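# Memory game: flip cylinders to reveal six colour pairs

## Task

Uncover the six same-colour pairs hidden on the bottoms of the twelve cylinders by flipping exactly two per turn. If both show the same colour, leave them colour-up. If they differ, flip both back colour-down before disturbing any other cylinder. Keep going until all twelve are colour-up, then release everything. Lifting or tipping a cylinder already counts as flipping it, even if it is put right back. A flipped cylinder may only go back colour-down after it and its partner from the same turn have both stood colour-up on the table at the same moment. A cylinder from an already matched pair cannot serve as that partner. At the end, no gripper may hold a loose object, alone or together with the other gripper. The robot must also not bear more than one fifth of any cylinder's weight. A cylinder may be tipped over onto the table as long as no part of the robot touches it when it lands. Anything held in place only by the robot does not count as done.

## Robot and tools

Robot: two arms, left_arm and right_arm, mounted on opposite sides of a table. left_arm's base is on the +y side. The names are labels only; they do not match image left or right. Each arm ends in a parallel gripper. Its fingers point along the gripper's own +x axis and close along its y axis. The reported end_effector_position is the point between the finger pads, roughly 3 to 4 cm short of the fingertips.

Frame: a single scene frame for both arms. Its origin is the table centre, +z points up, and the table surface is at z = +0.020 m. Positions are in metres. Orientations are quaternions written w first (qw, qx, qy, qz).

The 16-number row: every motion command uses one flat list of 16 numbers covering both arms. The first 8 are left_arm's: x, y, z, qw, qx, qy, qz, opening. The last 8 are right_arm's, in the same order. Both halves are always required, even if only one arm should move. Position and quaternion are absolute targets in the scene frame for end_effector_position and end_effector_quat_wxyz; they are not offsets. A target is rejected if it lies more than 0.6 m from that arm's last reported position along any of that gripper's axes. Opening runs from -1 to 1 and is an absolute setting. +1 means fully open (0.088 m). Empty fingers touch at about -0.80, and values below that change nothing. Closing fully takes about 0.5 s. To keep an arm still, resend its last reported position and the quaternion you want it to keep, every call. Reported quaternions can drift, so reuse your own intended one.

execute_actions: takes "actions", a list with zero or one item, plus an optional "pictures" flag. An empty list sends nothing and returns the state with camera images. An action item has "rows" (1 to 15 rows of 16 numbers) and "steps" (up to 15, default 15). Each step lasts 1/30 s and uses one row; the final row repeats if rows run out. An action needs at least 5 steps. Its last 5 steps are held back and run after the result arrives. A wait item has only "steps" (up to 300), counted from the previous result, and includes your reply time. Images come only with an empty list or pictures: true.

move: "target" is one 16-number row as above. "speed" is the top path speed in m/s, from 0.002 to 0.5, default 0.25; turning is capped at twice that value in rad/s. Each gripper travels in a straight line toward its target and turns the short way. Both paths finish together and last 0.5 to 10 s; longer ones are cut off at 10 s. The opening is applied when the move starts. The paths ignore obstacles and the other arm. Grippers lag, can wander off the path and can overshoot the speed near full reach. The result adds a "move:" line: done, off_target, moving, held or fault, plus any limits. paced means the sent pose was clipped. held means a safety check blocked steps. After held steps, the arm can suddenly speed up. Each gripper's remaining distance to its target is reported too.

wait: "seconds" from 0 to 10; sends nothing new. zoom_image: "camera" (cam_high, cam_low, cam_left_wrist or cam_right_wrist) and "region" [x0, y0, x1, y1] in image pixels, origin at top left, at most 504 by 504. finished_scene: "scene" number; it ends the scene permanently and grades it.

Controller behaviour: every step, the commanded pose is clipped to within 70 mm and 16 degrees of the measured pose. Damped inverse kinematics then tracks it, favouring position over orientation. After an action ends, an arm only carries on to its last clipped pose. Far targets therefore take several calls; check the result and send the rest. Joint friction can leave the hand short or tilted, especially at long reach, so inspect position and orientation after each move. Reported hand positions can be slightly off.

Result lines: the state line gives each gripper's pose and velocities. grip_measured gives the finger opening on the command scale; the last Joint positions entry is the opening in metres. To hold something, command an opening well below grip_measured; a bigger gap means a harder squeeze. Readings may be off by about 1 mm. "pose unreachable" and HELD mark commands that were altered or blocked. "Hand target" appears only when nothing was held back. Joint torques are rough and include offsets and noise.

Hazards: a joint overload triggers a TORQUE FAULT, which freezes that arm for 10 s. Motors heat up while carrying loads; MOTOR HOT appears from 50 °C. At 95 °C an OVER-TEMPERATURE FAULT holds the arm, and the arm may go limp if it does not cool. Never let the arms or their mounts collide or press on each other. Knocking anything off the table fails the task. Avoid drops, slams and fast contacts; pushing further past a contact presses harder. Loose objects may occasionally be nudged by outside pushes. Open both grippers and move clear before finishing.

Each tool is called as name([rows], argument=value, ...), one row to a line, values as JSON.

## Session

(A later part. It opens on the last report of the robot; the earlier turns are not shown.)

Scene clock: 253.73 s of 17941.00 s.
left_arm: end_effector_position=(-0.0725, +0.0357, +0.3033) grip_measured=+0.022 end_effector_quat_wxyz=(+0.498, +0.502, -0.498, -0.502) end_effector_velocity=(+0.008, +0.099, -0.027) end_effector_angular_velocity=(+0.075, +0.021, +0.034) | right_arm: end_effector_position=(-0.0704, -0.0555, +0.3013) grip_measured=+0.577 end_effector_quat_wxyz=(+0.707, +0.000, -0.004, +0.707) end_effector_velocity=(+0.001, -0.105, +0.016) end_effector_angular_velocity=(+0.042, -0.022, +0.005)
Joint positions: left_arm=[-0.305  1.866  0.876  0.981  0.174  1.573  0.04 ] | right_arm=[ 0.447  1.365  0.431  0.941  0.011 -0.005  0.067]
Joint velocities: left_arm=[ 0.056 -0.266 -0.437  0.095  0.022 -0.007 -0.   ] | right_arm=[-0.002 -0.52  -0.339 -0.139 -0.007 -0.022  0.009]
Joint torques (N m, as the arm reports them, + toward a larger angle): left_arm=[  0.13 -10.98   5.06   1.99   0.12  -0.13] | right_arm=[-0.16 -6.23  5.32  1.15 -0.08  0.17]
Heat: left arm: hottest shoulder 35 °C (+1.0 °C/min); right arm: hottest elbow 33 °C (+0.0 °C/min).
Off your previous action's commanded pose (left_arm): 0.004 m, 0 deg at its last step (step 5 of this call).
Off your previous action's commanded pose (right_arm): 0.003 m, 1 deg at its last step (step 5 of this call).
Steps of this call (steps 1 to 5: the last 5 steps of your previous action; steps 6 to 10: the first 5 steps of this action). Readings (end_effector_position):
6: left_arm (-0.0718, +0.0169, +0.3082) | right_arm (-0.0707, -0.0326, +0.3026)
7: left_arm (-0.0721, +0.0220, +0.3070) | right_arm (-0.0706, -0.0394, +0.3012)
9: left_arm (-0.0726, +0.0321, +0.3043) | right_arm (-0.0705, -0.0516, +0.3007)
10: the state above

move(target=[0.192,0.31,0.14,0,0.707,0,-0.707,-0.3,-0.153,-0.252,0.135,0.5,-0.5,0.5,0.5,0.6], speed=0.5)

move(target=[0.192,0.31,0.064,0,0.707,0,-0.707,-0.3,-0.153,-0.252,0.066,0.5,-0.5,0.5,0.5,0.6], speed=0.15)

execute_actions([
  {"rows":[[0.192,0.31,0.066,0,0.707,0,-0.707,0.6,-0.153,-0.252,0.066,0.5,-0.5,0.5,0.5,-0.3]],"steps":10},
])

execute_actions([
  {"rows":[[0.192,0.31,0.15,0,0.707,0,-0.707,0.6,-0.153,-0.252,0.15,0.5,-0.5,0.5,0.5,-0.3]],"steps":15},
])

move(target=[-0.072,0.085,0.309,0.5,0.5,-0.5,-0.5,0.8,-0.07,-0.03,0.3,0.707,0,0,0.707,-0.3], speed=0.5)

move(target=[-0.072,0.011,0.307,0.5,0.5,-0.5,-0.5,0.8,-0.07,-0.03,0.3,0.707,0,0,0.707,-0.3])

execute_actions([
  {"rows":[[-0.072,0.011,0.307,0.5,0.5,-0.5,-0.5,-0.3,-0.07,-0.03,0.3,0.707,0,0,0.707,-0.3]],"steps":12},
])

execute_actions([
  {"rows":[[-0.072,0.011,0.307,0.5,0.5,-0.5,-0.5,-0.3,-0.07,-0.03,0.3,0.707,0,0,0.707,0.6]],"steps":8},
])

execute_actions([
  {"rows":[[-0.072,0.05,0.307,0.5,0.5,-0.5,-0.5,-0.3,-0.07,-0.07,0.3,0.707,0,0,0.707,0.6]],"steps":10},
])

move(target=[0.12,0.21,0.14,0,0.707,0,-0.707,-0.3,-0.052,-0.111,0.135,0.5,-0.5,0.5,0.5,0.6], speed=0.5)

Scene clock: 256.73 s of 17941.00 s.
left_arm: end_effector_position=(+0.1926, +0.3083, +0.1409) grip_measured=+0.020 end_effector_quat_wxyz=(+0.007, +0.710, +0.000, -0.705) end_effector_velocity=(-0.005, +0.006, -0.005) end_effector_angular_velocity=(+0.044, +0.026, +0.005) | right_arm: end_effector_position=(-0.1503, -0.2543, +0.1362) grip_measured=+0.600 end_effector_quat_wxyz=(+0.498, -0.502, +0.495, +0.505) end_effector_velocity=(+0.002, -0.005, -0.001) end_effector_angular_velocity=(-0.027, -0.005, +0.005)
Joint positions: left_arm=[ 0.495  2.113  1.501 -0.948  0.005  2.535  0.04 ] | right_arm=[ 0.869  1.372  0.692 -0.885  0.002  0.42   0.068]
Joint velocities: left_arm=[-0.002  0.017  0.007 -0.037 -0.022 -0.007 -0.001] | right_arm=[-0.002  0.002 -0.002 -0.022 -0.007 -0.007 -0.   ]
Joint torques (N m, as the arm reports them, + toward a larger angle): left_arm=[ 0.2  -8.6   6.18  0.11 -0.12  0.12] | right_arm=[ 0.29 -3.92  6.67 -0.07 -0.13  0.19]
Heat: left arm: hottest shoulder 35 °C (+1.0 °C/min); right arm: hottest elbow 33 °C (+0.0 °C/min).
Hand target (left_arm): +0.195, +0.309, +0.138; +0.004, +0.708, +0.002, -0.706
Hand target (right_arm): -0.152, -0.253, +0.137; +0.497, -0.502, +0.497, +0.503
Off your previous action's commanded pose (left_arm): 0.007 m, 0 deg at its last step (step 5 of this call).
Off your previous action's commanded pose (right_arm): 0.006 m, 1 deg at its last step (step 5 of this call).
Off the commanded pose (left_arm): 0.002 m, 1 deg.
Off the commanded pose (right_arm): 0.004 m, 1 deg.
Kept back: nothing.
move: done
camera_calibration (this result's frames):
cam_left_wrist: T_world_to_cam=[[-0.00972915, 0.999003, -0.0435589, -0.287436], [0.953605, 0.0223777, 0.300229, -0.200052], [0.300905, -0.038617, -0.952872, 0.161192], [0, 0, 0, 1]] pos_world=[0.13947, 0.297851, 0.201136]
cam_right_wrist: T_world_to_cam=[[0.997007, 0.0711786, 0.0301747, 0.170155], [0.0588335, -0.951758, 0.301158, -0.241067], [0.050155, -0.298482, -0.953097, 0.141342], [0, 0, 0, 1]] pos_world=[-0.162552, -0.199361, 0.202178]

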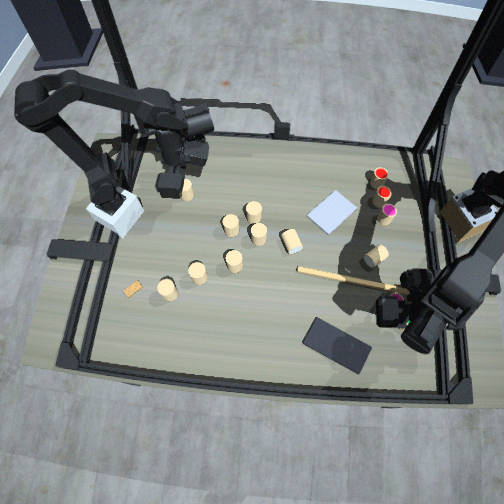

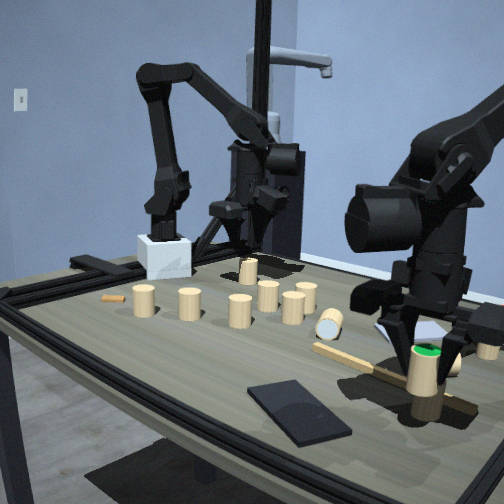

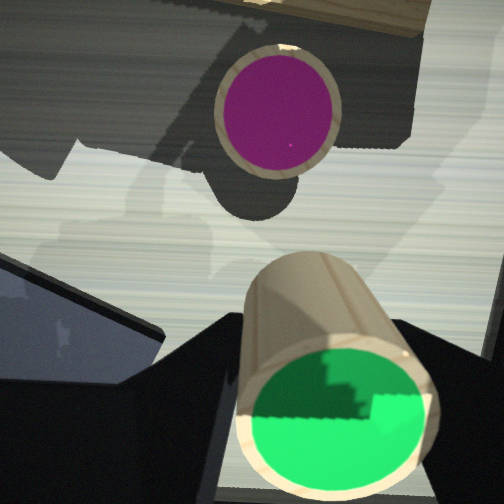

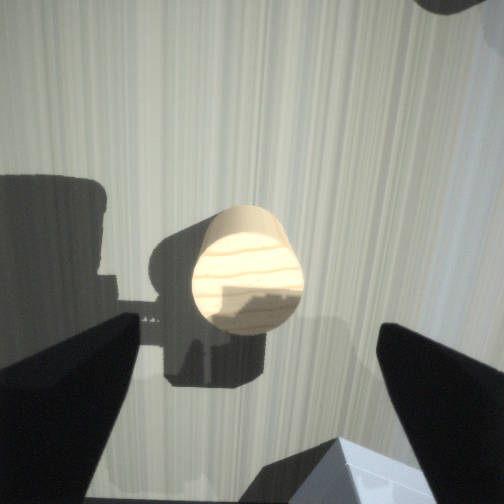

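Scene clock: 257.80 s of 17941.00 s.
left_arm: end_effector_position=(+0.1959, +0.3063, +0.0748) grip_measured=+0.019 end_effector_quat_wxyz=(+0.007, +0.714, -0.005, -0.700) end_effector_velocity=(-0.002, +0.002, -0.001) end_effector_angular_velocity=(+0.012, +0.006, +0.020) | right_arm: end_effector_position=(-0.1532, -0.2492, +0.0697) grip_measured=+0.600 end_effector_quat_wxyz=(+0.502, -0.497, +0.497, +0.505) end_effector_velocity=(-0.000, -0.001, -0.003) end_effector_angular_velocity=(-0.010, +0.003, +0.005)
Joint positions: left_arm=[ 0.495  2.232  1.404 -0.716  0.002  2.543  0.04 ] | right_arm=[ 0.872  1.581  0.551 -0.528  0.002  0.433  0.068]
Joint velocities: left_arm=[-0.002  0.002 -0.002 -0.007 -0.007 -0.022  0.   ] | right_arm=[-0.002  0.012 -0.002  0.007 -0.007 -0.007  0.   ]
Joint torques (N m, as the arm reports them, + toward a larger angle): left_arm=[-0.01 -7.75  3.79  0.66 -0.08  0.13] | right_arm=[ 0.28 -4.44  3.18  0.3  -0.1   0.18]
Heat: left arm: hottest shoulder 35 °C (+1.0 °C/min); right arm: hottest elbow 33 °C (+0.0 °C/min).
Hand target (left_arm): +0.192, +0.310, +0.064; -0.000, +0.707, -0.000, -0.707
Hand target (right_arm): -0.153, -0.253, +0.066; +0.500, -0.500, +0.500, +0.500
Off the commanded pose (left_arm): 0.012 m, 2 deg.
Off the commanded pose (right_arm): 0.005 m, 1 deg.
Kept back: nothing.
move: off_target (left_arm)
camera_calibration (this result's frames):
cam_left_wrist: T_world_to_cam=[[-0.000765685, 0.998761, -0.0497606, -0.289442], [0.949662, 0.016315, 0.31285, -0.181684], [0.313274, -0.0470162, -0.948498, 0.0968716], [0, 0, 0, 1]] pos_world=[0.141969, 0.296602, 0.134319]
cam_right_wrist: T_world_to_cam=[[0.997782, 0.0607077, 0.0273061, 0.17246], [0.0500097, -0.954373, 0.294401, -0.21752], [0.0439326, -0.292383, -0.955292, 0.0803307], [0, 0, 0, 1]] pos_world=[-0.164729, -0.194578, 0.136068]

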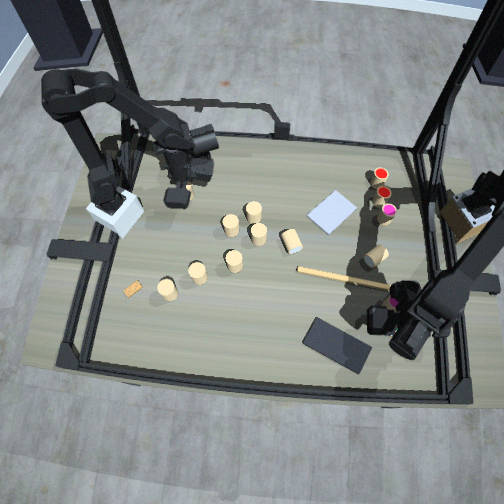

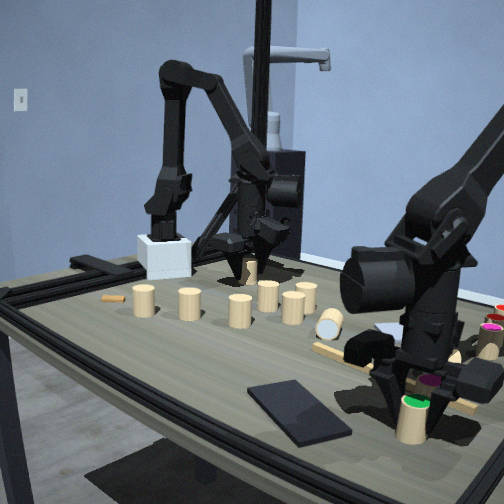

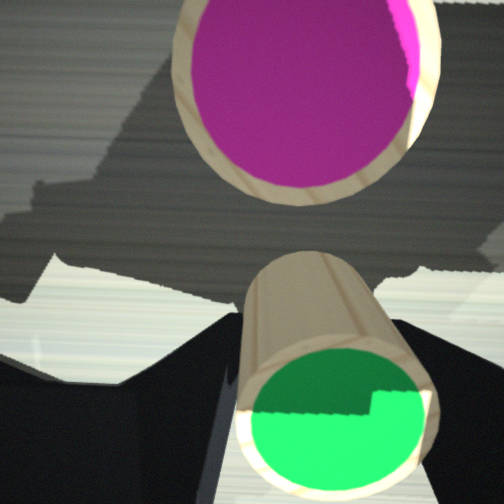

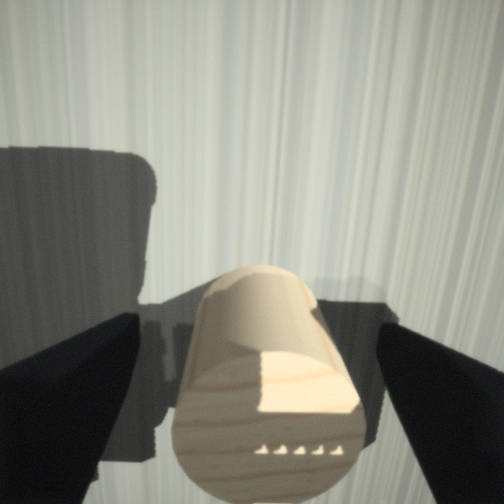

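Scene clock: 257.97 s of 17941.00 s.
left_arm: end_effector_position=(+0.1959, +0.3062, +0.0738) grip_measured=+0.286 end_effector_quat_wxyz=(+0.006, +0.714, -0.005, -0.700) end_effector_velocity=(-0.008, +0.003, -0.016) end_effector_angular_velocity=(+0.023, +0.046, -0.010) | right_arm: end_effector_position=(-0.1532, -0.2492, +0.0690) grip_measured=+0.017 end_effector_quat_wxyz=(+0.502, -0.497, +0.497, +0.504) end_effector_velocity=(-0.022, -0.009, -0.001) end_effector_angular_velocity=(-0.063, +0.141, -0.032)
Joint positions: left_arm=[ 0.495  2.235  1.404 -0.715  0.003  2.543  0.053] | right_arm=[ 0.872  1.585  0.551 -0.526  0.002  0.433  0.04 ]
Joint velocities: left_arm=[-0.002  0.042 -0.002 -0.007  0.007  0.007  0.169] | right_arm=[ 0.002  0.007  0.002  0.007 -0.154  0.037 -0.131]
Joint torques (N m, as the arm reports them, + toward a larger angle): left_arm=[-0.07 -9.21  3.73  0.29 -0.07  0.14] | right_arm=[ 0.34 -4.5   3.49  0.32 -0.19  0.18]
Heat: left arm: hottest shoulder 35 °C (+1.0 °C/min); right arm: hottest elbow 33 °C (+0.0 °C/min).
Steps of this call (steps 1 to 5: the first 5 steps of this action). Readings (end_effector_position):
1: left_arm (+0.1959, +0.3063, +0.0748) | right_arm (-0.1533, -0.2491, +0.0695)
2: left_arm (+0.1959, +0.3063, +0.0748) | right_arm (-0.1533, -0.2491, +0.0693)
4: left_arm (+0.1959, +0.3062, +0.0742) | right_arm (-0.1533, -0.2491, +0.0690)
5: the state above

Scene clock: 258.47 s of 17941.00 s.
left_arm: end_effector_position=(+0.1928, +0.3084, +0.1446) grip_measured=+0.597 end_effector_quat_wxyz=(+0.003, +0.710, -0.002, -0.705) end_effector_velocity=(-0.013, +0.009, +0.043) end_effector_angular_velocity=(+0.060, +0.075, +0.005) | right_arm: end_effector_position=(-0.1535, -0.2495, +0.1387) grip_measured=+0.022 end_effector_quat_wxyz=(+0.500, -0.499, +0.499, +0.502) end_effector_velocity=(+0.015, -0.036, +0.063) end_effector_angular_velocity=(-0.147, -0.060, +0.010)
Joint positions: left_arm=[ 0.495  2.11   1.512 -0.963  0.002  2.543  0.068] | right_arm=[ 0.872  1.393  0.719 -0.894  0.001  0.433  0.04 ]
Joint velocities: left_arm=[-0.002 -0.042  0.12  -0.256 -0.007 -0.007  0.001] | right_arm=[ 0.002 -0.139  0.164 -0.462 -0.007 -0.007  0.   ]
Joint torques (N m, as the arm reports them, + toward a larger angle): left_arm=[  0.31 -10.6    5.15   0.08  -0.06   0.12] | right_arm=[ 0.24 -5.72  6.42 -0.11 -0.06  0.15]
Heat: left arm: hottest shoulder 36 °C (+2.0 °C/min); right arm: hottest elbow 33 °C (+0.0 °C/min).
Off your previous action's commanded pose (left_arm): 0.009 m, 1 deg at its last step (step 5 of this call).
Off your previous action's commanded pose (right_arm): 0.004 m, 1 deg at its last step (step 5 of this call).
Steps of this call (steps 1 to 5: the last 5 steps of your previous action; steps 6 to 15: the first 10 steps of this action). Readings (end_effector_position):
6: left_arm (+0.1932, +0.3081, +0.0786) | right_arm (-0.1526, -0.2513, +0.0743)
7: left_arm (+0.1869, +0.3124, +0.0850) | right_arm (-0.1503, -0.2561, +0.0823)
9: left_arm (+0.1834, +0.3148, +0.1033) | right_arm (-0.1514, -0.2539, +0.1023)
13: left_arm (+0.1922, +0.3088, +0.1381) | right_arm (-0.1543, -0.2478, +0.1327)
15: the state above

Scene clock: 261.17 s of 17941.00 s.
left_arm: end_effector_position=(-0.0737, +0.0860, +0.3207) grip_measured=+0.800 end_effector_quat_wxyz=(+0.501, +0.495, -0.508, -0.497) end_effector_velocity=(+0.002, -0.001, -0.008) end_effector_angular_velocity=(+0.022, +0.012, +0.019) | right_arm: end_effector_position=(-0.0718, -0.0293, +0.3014) grip_measured=+0.022 end_effector_quat_wxyz=(+0.711, +0.002, +0.000, +0.703) end_effector_velocity=(+0.004, +0.001, -0.004) end_effector_angular_velocity=(-0.008, -0.022, -0.015)
Joint positions: left_arm=[-0.276  1.669  0.687  1.     0.212  1.572  0.078] | right_arm=[0.458 1.477 0.524 0.956 0.032 0.003 0.04 ]
Joint velocities: left_arm=[-0.002  0.012 -0.002 -0.007 -0.022 -0.007  0.   ] | right_arm=[-0.007  0.012 -0.002  0.007  0.007 -0.022 -0.   ]
Joint torques (N m, as the arm reports them, + toward a larger angle): left_arm=[-0.18 -5.81  4.53  1.75 -0.17 -0.18] | right_arm=[-0.4  -5.52  5.81  1.66 -0.12 -0.21]
Heat: left arm: hottest shoulder 36 °C (+2.0 °C/min); right arm: hottest elbow 33 °C (+0.0 °C/min).
Hand target (left_arm): -0.075, +0.087, +0.311; +0.498, +0.498, -0.501, -0.503
Hand target (right_arm): -0.071, -0.029, +0.298; +0.711, -0.002, +0.000, +0.703
Off your previous action's commanded pose (left_arm): 0.005 m, 0 deg at its last step (step 5 of this call).
Off your previous action's commanded pose (right_arm): 0.006 m, 1 deg at its last step (step 5 of this call).
Off the commanded pose (left_arm): 0.012 m, 1 deg.
Off the commanded pose (right_arm): 0.002 m, 1 deg.
Kept back: nothing.
move: off_target (left_arm)
camera_calibration (this result's frames):
cam_left_wrist: T_world_to_cam=[[0.00477566, -0.0510296, -0.998686, 0.337575], [0.958421, 0.285182, -0.00998877, 0.0820845], [0.285317, -0.957114, 0.0502698, 0.16014], [0, 0, 0, 1]] pos_world=[-0.125974, 0.14709, 0.329901]
cam_right_wrist: T_world_to_cam=[[0.997682, -0.0403792, 0.054773, 0.0603182], [0.039902, -0.304866, -0.951559, 0.313792], [0.0551216, 0.951539, -0.302548, 0.202931], [0, 0, 0, 1]] pos_world=[-0.0838851, -0.0949963, 0.356684]

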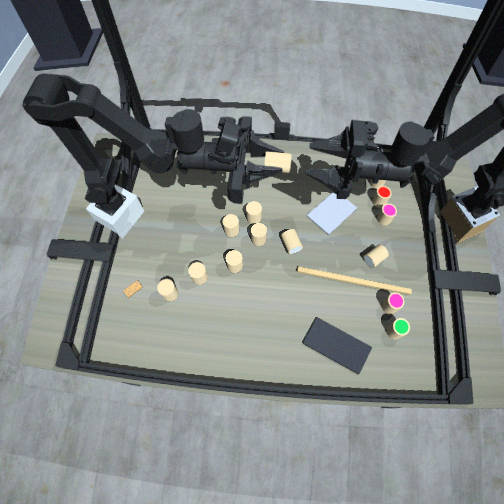

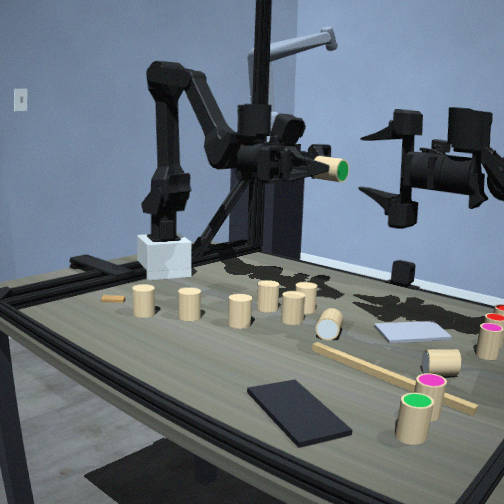

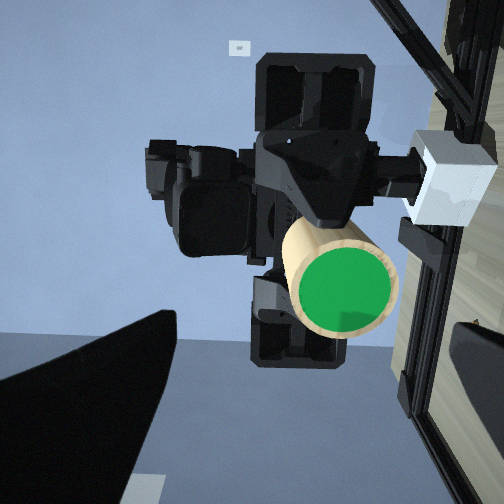

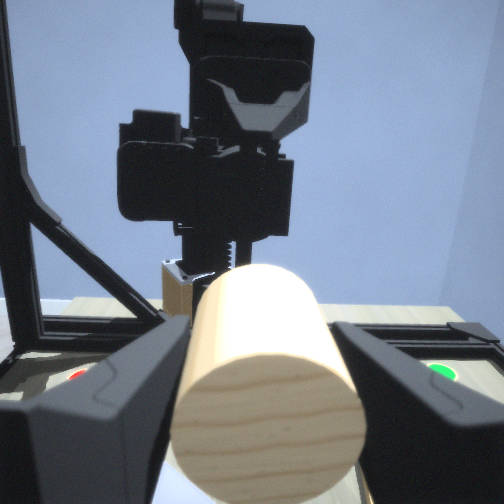

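Scene clock: 262.13 s of 17941.00 s.
left_arm: end_effector_position=(-0.0717, +0.0147, +0.3106) grip_measured=+0.800 end_effector_quat_wxyz=(+0.501, +0.499, -0.503, -0.498) end_effector_velocity=(+0.000, -0.002, +0.001) end_effector_angular_velocity=(-0.007, +0.006, +0.005) | right_arm: end_effector_position=(-0.0707, -0.0293, +0.3014) grip_measured=+0.022 end_effector_quat_wxyz=(+0.707, +0.002, +0.000, +0.707) end_effector_velocity=(+0.002, -0.001, -0.002) end_effector_angular_velocity=(-0.007, -0.007, -0.000)
Joint positions: left_arm=[-0.313  1.919  0.973  0.954  0.167  1.572  0.078] | right_arm=[0.447 1.477 0.524 0.956 0.011 0.003 0.04 ]
Joint velocities: left_arm=[-0.002  0.007  0.007  0.007 -0.007 -0.007 -0.   ] | right_arm=[-0.007 -0.002 -0.002 -0.007 -0.007 -0.007 -0.   ]
Joint torques (N m, as the arm reports them, + toward a larger angle): left_arm=[-0.34 -8.18  6.87  1.5  -0.15 -0.12] | right_arm=[-0.32 -6.64  5.63  1.46 -0.13 -0.13]
Heat: left arm: hottest shoulder 36 °C (+1.0 °C/min); right arm: hottest elbow 33 °C (+0.0 °C/min).
Hand target (left_arm): -0.072, +0.011, +0.307; +0.500, +0.500, -0.500, -0.500
Hand target (right_arm): -0.070, -0.030, +0.300; +0.707, +0.000, -0.000, +0.707
Off the commanded pose (left_arm): 0.005 m, 0 deg.
Off the commanded pose (right_arm): 0.002 m, 0 deg.
Kept back: nothing.
move: done
camera_calibration (this result's frames):
cam_left_wrist: T_world_to_cam=[[0.00262739, -0.0406199, -0.999171, 0.323692], [0.95597, 0.293314, -0.00941045, 0.0999298], [0.293453, -0.955153, 0.039602, 0.0957552], [0, 0, 0, 1]] pos_world=[-0.12448, 0.0752985, 0.320572]
cam_right_wrist: T_world_to_cam=[[0.998042, -0.0301223, 0.0548131, 0.0594702], [0.0430891, -0.304075, -0.951673, 0.314124], [0.0453338, 0.952172, -0.302182, 0.202058], [0, 0, 0, 1]] pos_world=[-0.0820491, -0.0950855, 0.356742]

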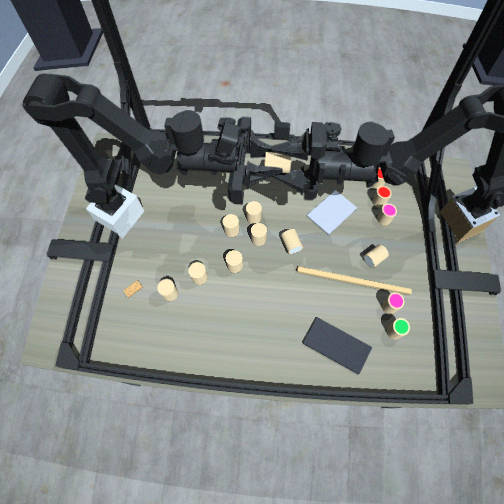

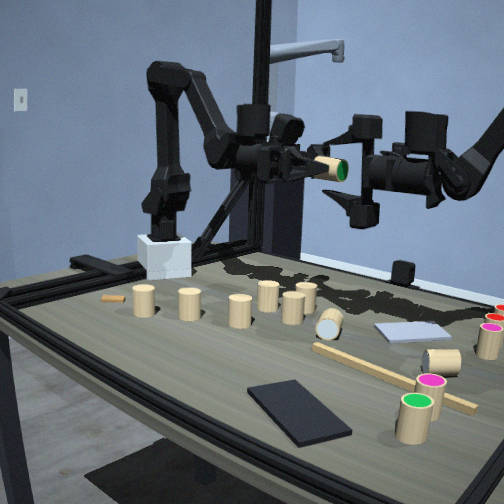

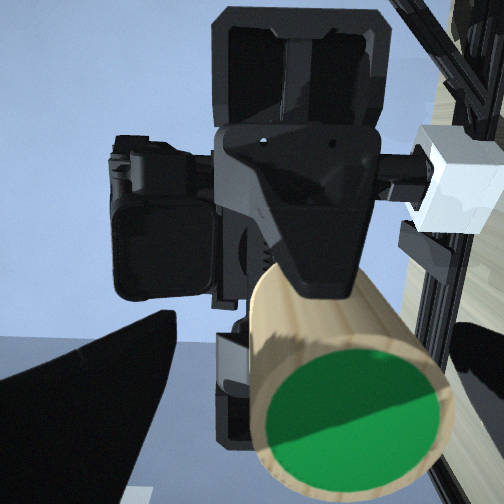

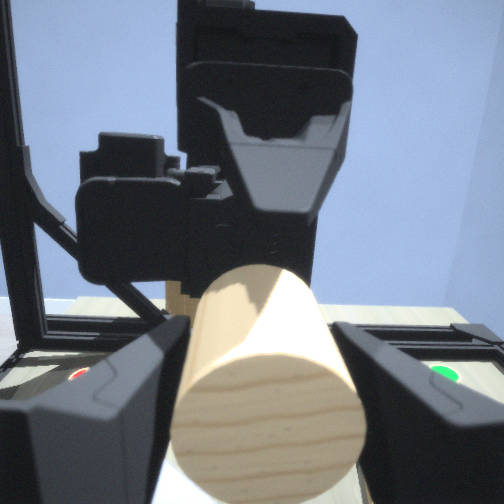

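Scene clock: 262.37 s of 17941.00 s.
left_arm: end_effector_position=(-0.0716, +0.0144, +0.3096) grip_measured=+0.019 end_effector_quat_wxyz=(+0.501, +0.499, -0.501, -0.499) end_effector_velocity=(+0.000, -0.002, +0.001) end_effector_angular_velocity=(-0.031, +0.017, +0.005) | right_arm: end_effector_position=(-0.0707, -0.0293, +0.3016) grip_measured=+0.022 end_effector_quat_wxyz=(+0.707, +0.003, -0.000, +0.707) end_effector_velocity=(-0.000, -0.001, -0.007) end_effector_angular_velocity=(-0.027, -0.008, +0.005)
Joint positions: left_arm=[-0.313  1.921  0.974  0.95   0.166  1.572  0.04 ] | right_arm=[0.447 1.477 0.524 0.957 0.011 0.003 0.04 ]
Joint velocities: left_arm=[-0.002  0.022  0.002  0.051 -0.007 -0.022  0.034] | right_arm=[-0.002 -0.002 -0.007 -0.022 -0.007 -0.007 -0.   ]
Joint torques (N m, as the arm reports them, + toward a larger angle): left_arm=[-0.3  -8.13  6.77  1.54 -0.09 -0.06] | right_arm=[-0.28 -6.61  5.67  1.43 -0.13 -0.13]
Heat: left arm: hottest shoulder 36 °C (+1.0 °C/min); right arm: hottest elbow 33 °C (+0.0 °C/min).
Steps of this call (steps 1 to 7: the first 7 steps of this action). Readings (end_effector_position):
1: left_arm (-0.0716, +0.0147, +0.3105) | right_arm (-0.0707, -0.0293, +0.3014)
2: left_arm (-0.0716, +0.0146, +0.3102) | right_arm (-0.0707, -0.0293, +0.3014)
4: left_arm (-0.0716, +0.0145, +0.3104) | right_arm (-0.0707, -0.0293, +0.3014)
7: the state above

Scene clock: 262.63 s of 17941.00 s.
left_arm: end_effector_position=(-0.0716, +0.0143, +0.3094) grip_measured=+0.024 end_effector_quat_wxyz=(+0.501, +0.499, -0.501, -0.499) end_effector_velocity=(+0.002, -0.001, -0.002) end_effector_angular_velocity=(+0.007, +0.009, +0.020) | right_arm: end_effector_position=(-0.0707, -0.0293, +0.3018) grip_measured=+0.076 end_effector_quat_wxyz=(+0.707, +0.003, -0.000, +0.707) end_effector_velocity=(-0.002, -0.001, +0.000) end_effector_angular_velocity=(-0.002, +0.007, +0.020)
Joint positions: left_arm=[-0.313  1.922  0.975  0.951  0.166  1.572  0.04 ] | right_arm=[0.447 1.477 0.524 0.958 0.011 0.003 0.043]
Joint velocities: left_arm=[-0.002  0.002  0.002 -0.007 -0.022 -0.007 -0.   ] | right_arm=[-0.002 -0.007 -0.002 -0.007 -0.022  0.007  0.112]
Joint torques (N m, as the arm reports them, + toward a larger angle): left_arm=[-0.23 -8.14  6.84  1.59 -0.08 -0.11] | right_arm=[-0.29 -6.63  5.61  1.36 -0.12 -0.13]
Heat: left arm: hottest shoulder 36 °C (+1.0 °C/min); right arm: hottest elbow 33 °C (+0.0 °C/min).
Off your previous action's commanded pose (left_arm): 0.004 m, 0 deg at its last step (step 5 of this call).
Off your previous action's commanded pose (right_arm): 0.002 m, 0 deg at its last step (step 5 of this call).
Steps of this call (steps 1 to 5: the last 5 steps of your previous action; steps 6 to 8: the first 3 steps of this action). Readings (end_effector_position):
6: left_arm (-0.0716, +0.0143, +0.3094) | right_arm (-0.0707, -0.0293, +0.3018)
7: left_arm (-0.0716, +0.0143, +0.3094) | right_arm (-0.0707, -0.0293, +0.3018)
8: the state above

Scene clock: 262.97 s of 17941.00 s.
left_arm: end_effector_position=(-0.0725, +0.0357, +0.3033) grip_measured=+0.023 end_effector_quat_wxyz=(+0.498, +0.502, -0.498, -0.502) end_effector_velocity=(+0.001, +0.097, -0.024) end_effector_angular_velocity=(+0.065, +0.019, +0.000) | right_arm: end_effector_position=(-0.0704, -0.0555, +0.3011) grip_measured=+0.577 end_effector_quat_wxyz=(+0.707, +0.003, -0.001, +0.707) end_effector_velocity=(+0.005, -0.104, +0.015) end_effector_angular_velocity=(+0.032, -0.022, -0.015)
Joint positions: left_arm=[-0.305  1.865  0.876  0.981  0.174  1.572  0.04 ] | right_arm=[0.447 1.365 0.43  0.941 0.011 0.003 0.067]
Joint velocities: left_arm=[ 0.051 -0.266 -0.427  0.095  0.051 -0.007 -0.   ] | right_arm=[-0.007 -0.52  -0.335 -0.154  0.007 -0.022  0.01 ]
Joint torques (N m, as the arm reports them, + toward a larger angle): left_arm=[  0.19 -11.1    4.81   1.95   0.05  -0.04] | right_arm=[-0.15 -6.2   5.2   1.17 -0.08 -0.13]
Heat: left arm: hottest shoulder 36 °C (+1.0 °C/min); right arm: hottest elbow 33 °C (+0.0 °C/min).
Off your previous action's commanded pose (left_arm): 0.004 m, 0 deg at its last step (step 5 of this call).
Off your previous action's commanded pose (right_arm): 0.002 m, 0 deg at its last step (step 5 of this call).
Steps of this call (steps 1 to 5: the last 5 steps of your previous action; steps 6 to 10: the first 5 steps of this action). Readings (end_effector_position):
6: left_arm (-0.0718, +0.0171, +0.3086) | right_arm (-0.0707, -0.0332, +0.3016)
7: left_arm (-0.0722, +0.0223, +0.3071) | right_arm (-0.0706, -0.0398, +0.3002)
9: left_arm (-0.0726, +0.0322, +0.3042) | right_arm (-0.0705, -0.0518, +0.3004)
10: the state above

Scene clock: 265.60 s of 17941.00 s.
left_arm: end_effector_position=(+0.1199, +0.2086, +0.1414) grip_measured=+0.020 end_effector_quat_wxyz=(+0.008, +0.708, -0.001, -0.706) end_effector_velocity=(-0.005, +0.006, -0.003) end_effector_angular_velocity=(+0.045, +0.026, +0.005) | right_arm: end_effector_position=(-0.0535, -0.1137, +0.1379) grip_measured=+0.600 end_effector_quat_wxyz=(+0.498, -0.498, +0.498, +0.506) end_effector_velocity=(-0.001, -0.005, -0.001) end_effector_angular_velocity=(-0.036, +0.009, +0.020)
Joint positions: left_arm=[ 0.189  2.167  1.59  -0.983  0.006  2.229  0.04 ] | right_arm=[ 0.387  1.83   1.174 -0.906 -0.009 -0.057  0.068]
Joint velocities: left_arm=[-0.002  0.017  0.017 -0.051 -0.007 -0.007 -0.   ] | right_arm=[-0.002  0.012  0.012 -0.037 -0.007 -0.022 -0.   ]
Joint torques (N m, as the arm reports them, + toward a larger angle): left_arm=[ 0.3  -8.82  6.14  0.07 -0.1   0.05] | right_arm=[-0.33 -7.39  6.69 -0.08  0.01 -0.22]
Heat: left arm: hottest shoulder 36 °C (+1.0 °C/min); right arm: hottest elbow 34 °C (+1.0 °C/min).
Hand target (left_arm): +0.122, +0.208, +0.138; +0.004, +0.707, +0.002, -0.707
Hand target (right_arm): -0.052, -0.113, +0.136; +0.496, -0.501, +0.499, +0.504
Off your previous action's commanded pose (left_arm): 0.007 m, 0 deg at its last step (step 5 of this call).
Off your previous action's commanded pose (right_arm): 0.006 m, 1 deg at its last step (step 5 of this call).
Off the commanded pose (left_arm): 0.002 m, 1 deg.
Off the commanded pose (right_arm): 0.004 m, 1 deg.
Kept back: nothing.
move: done
camera_calibration (this result's frames):
cam_left_wrist: T_world_to_cam=[[-0.00990542, 0.998902, -0.0457937, -0.188163], [0.955051, 0.0230196, 0.295545, -0.12828], [0.296275, -0.0408079, -0.954231, 0.180852], [0, 0, 0, 1]] pos_world=[0.0670682, 0.19829, 0.20187]
cam_right_wrist: T_world_to_cam=[[0.997589, 0.065855, 0.0218794, 0.0641642], [0.0563598, -0.952832, 0.298218, -0.113334], [0.0404866, -0.296266, -0.954247, 0.179967], [0, 0, 0, 1]] pos_world=[-0.0649083, -0.0588958, 0.204127]

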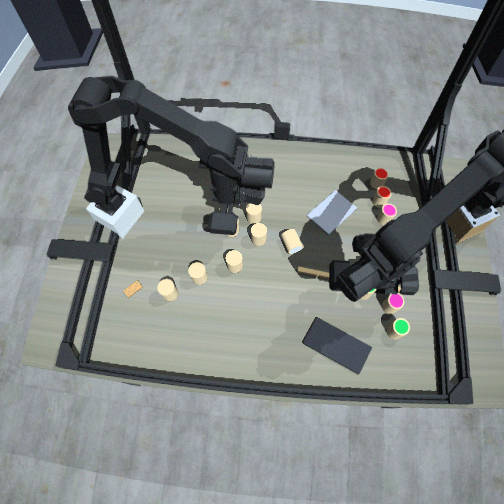

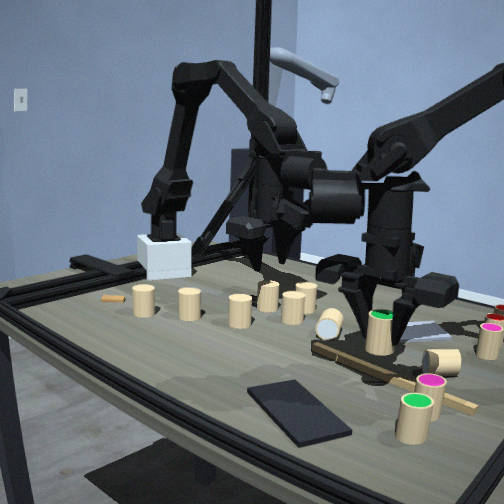

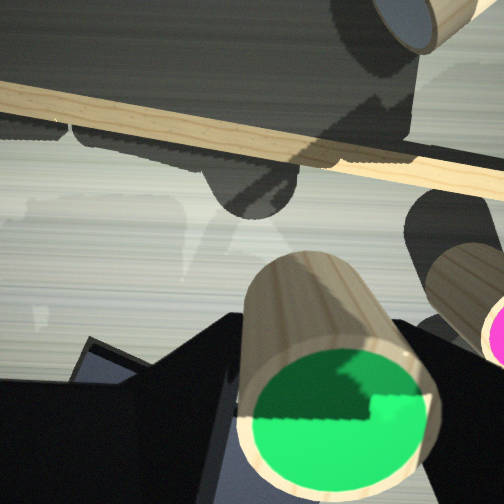

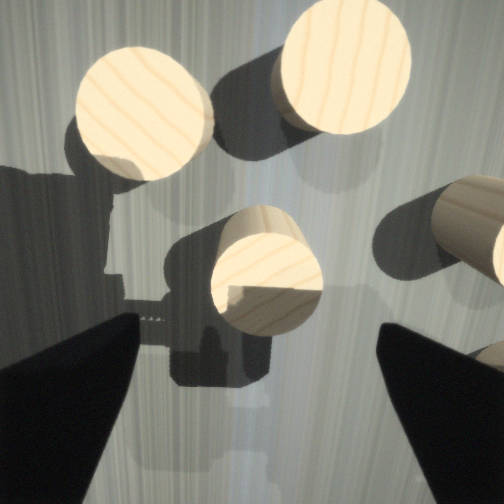

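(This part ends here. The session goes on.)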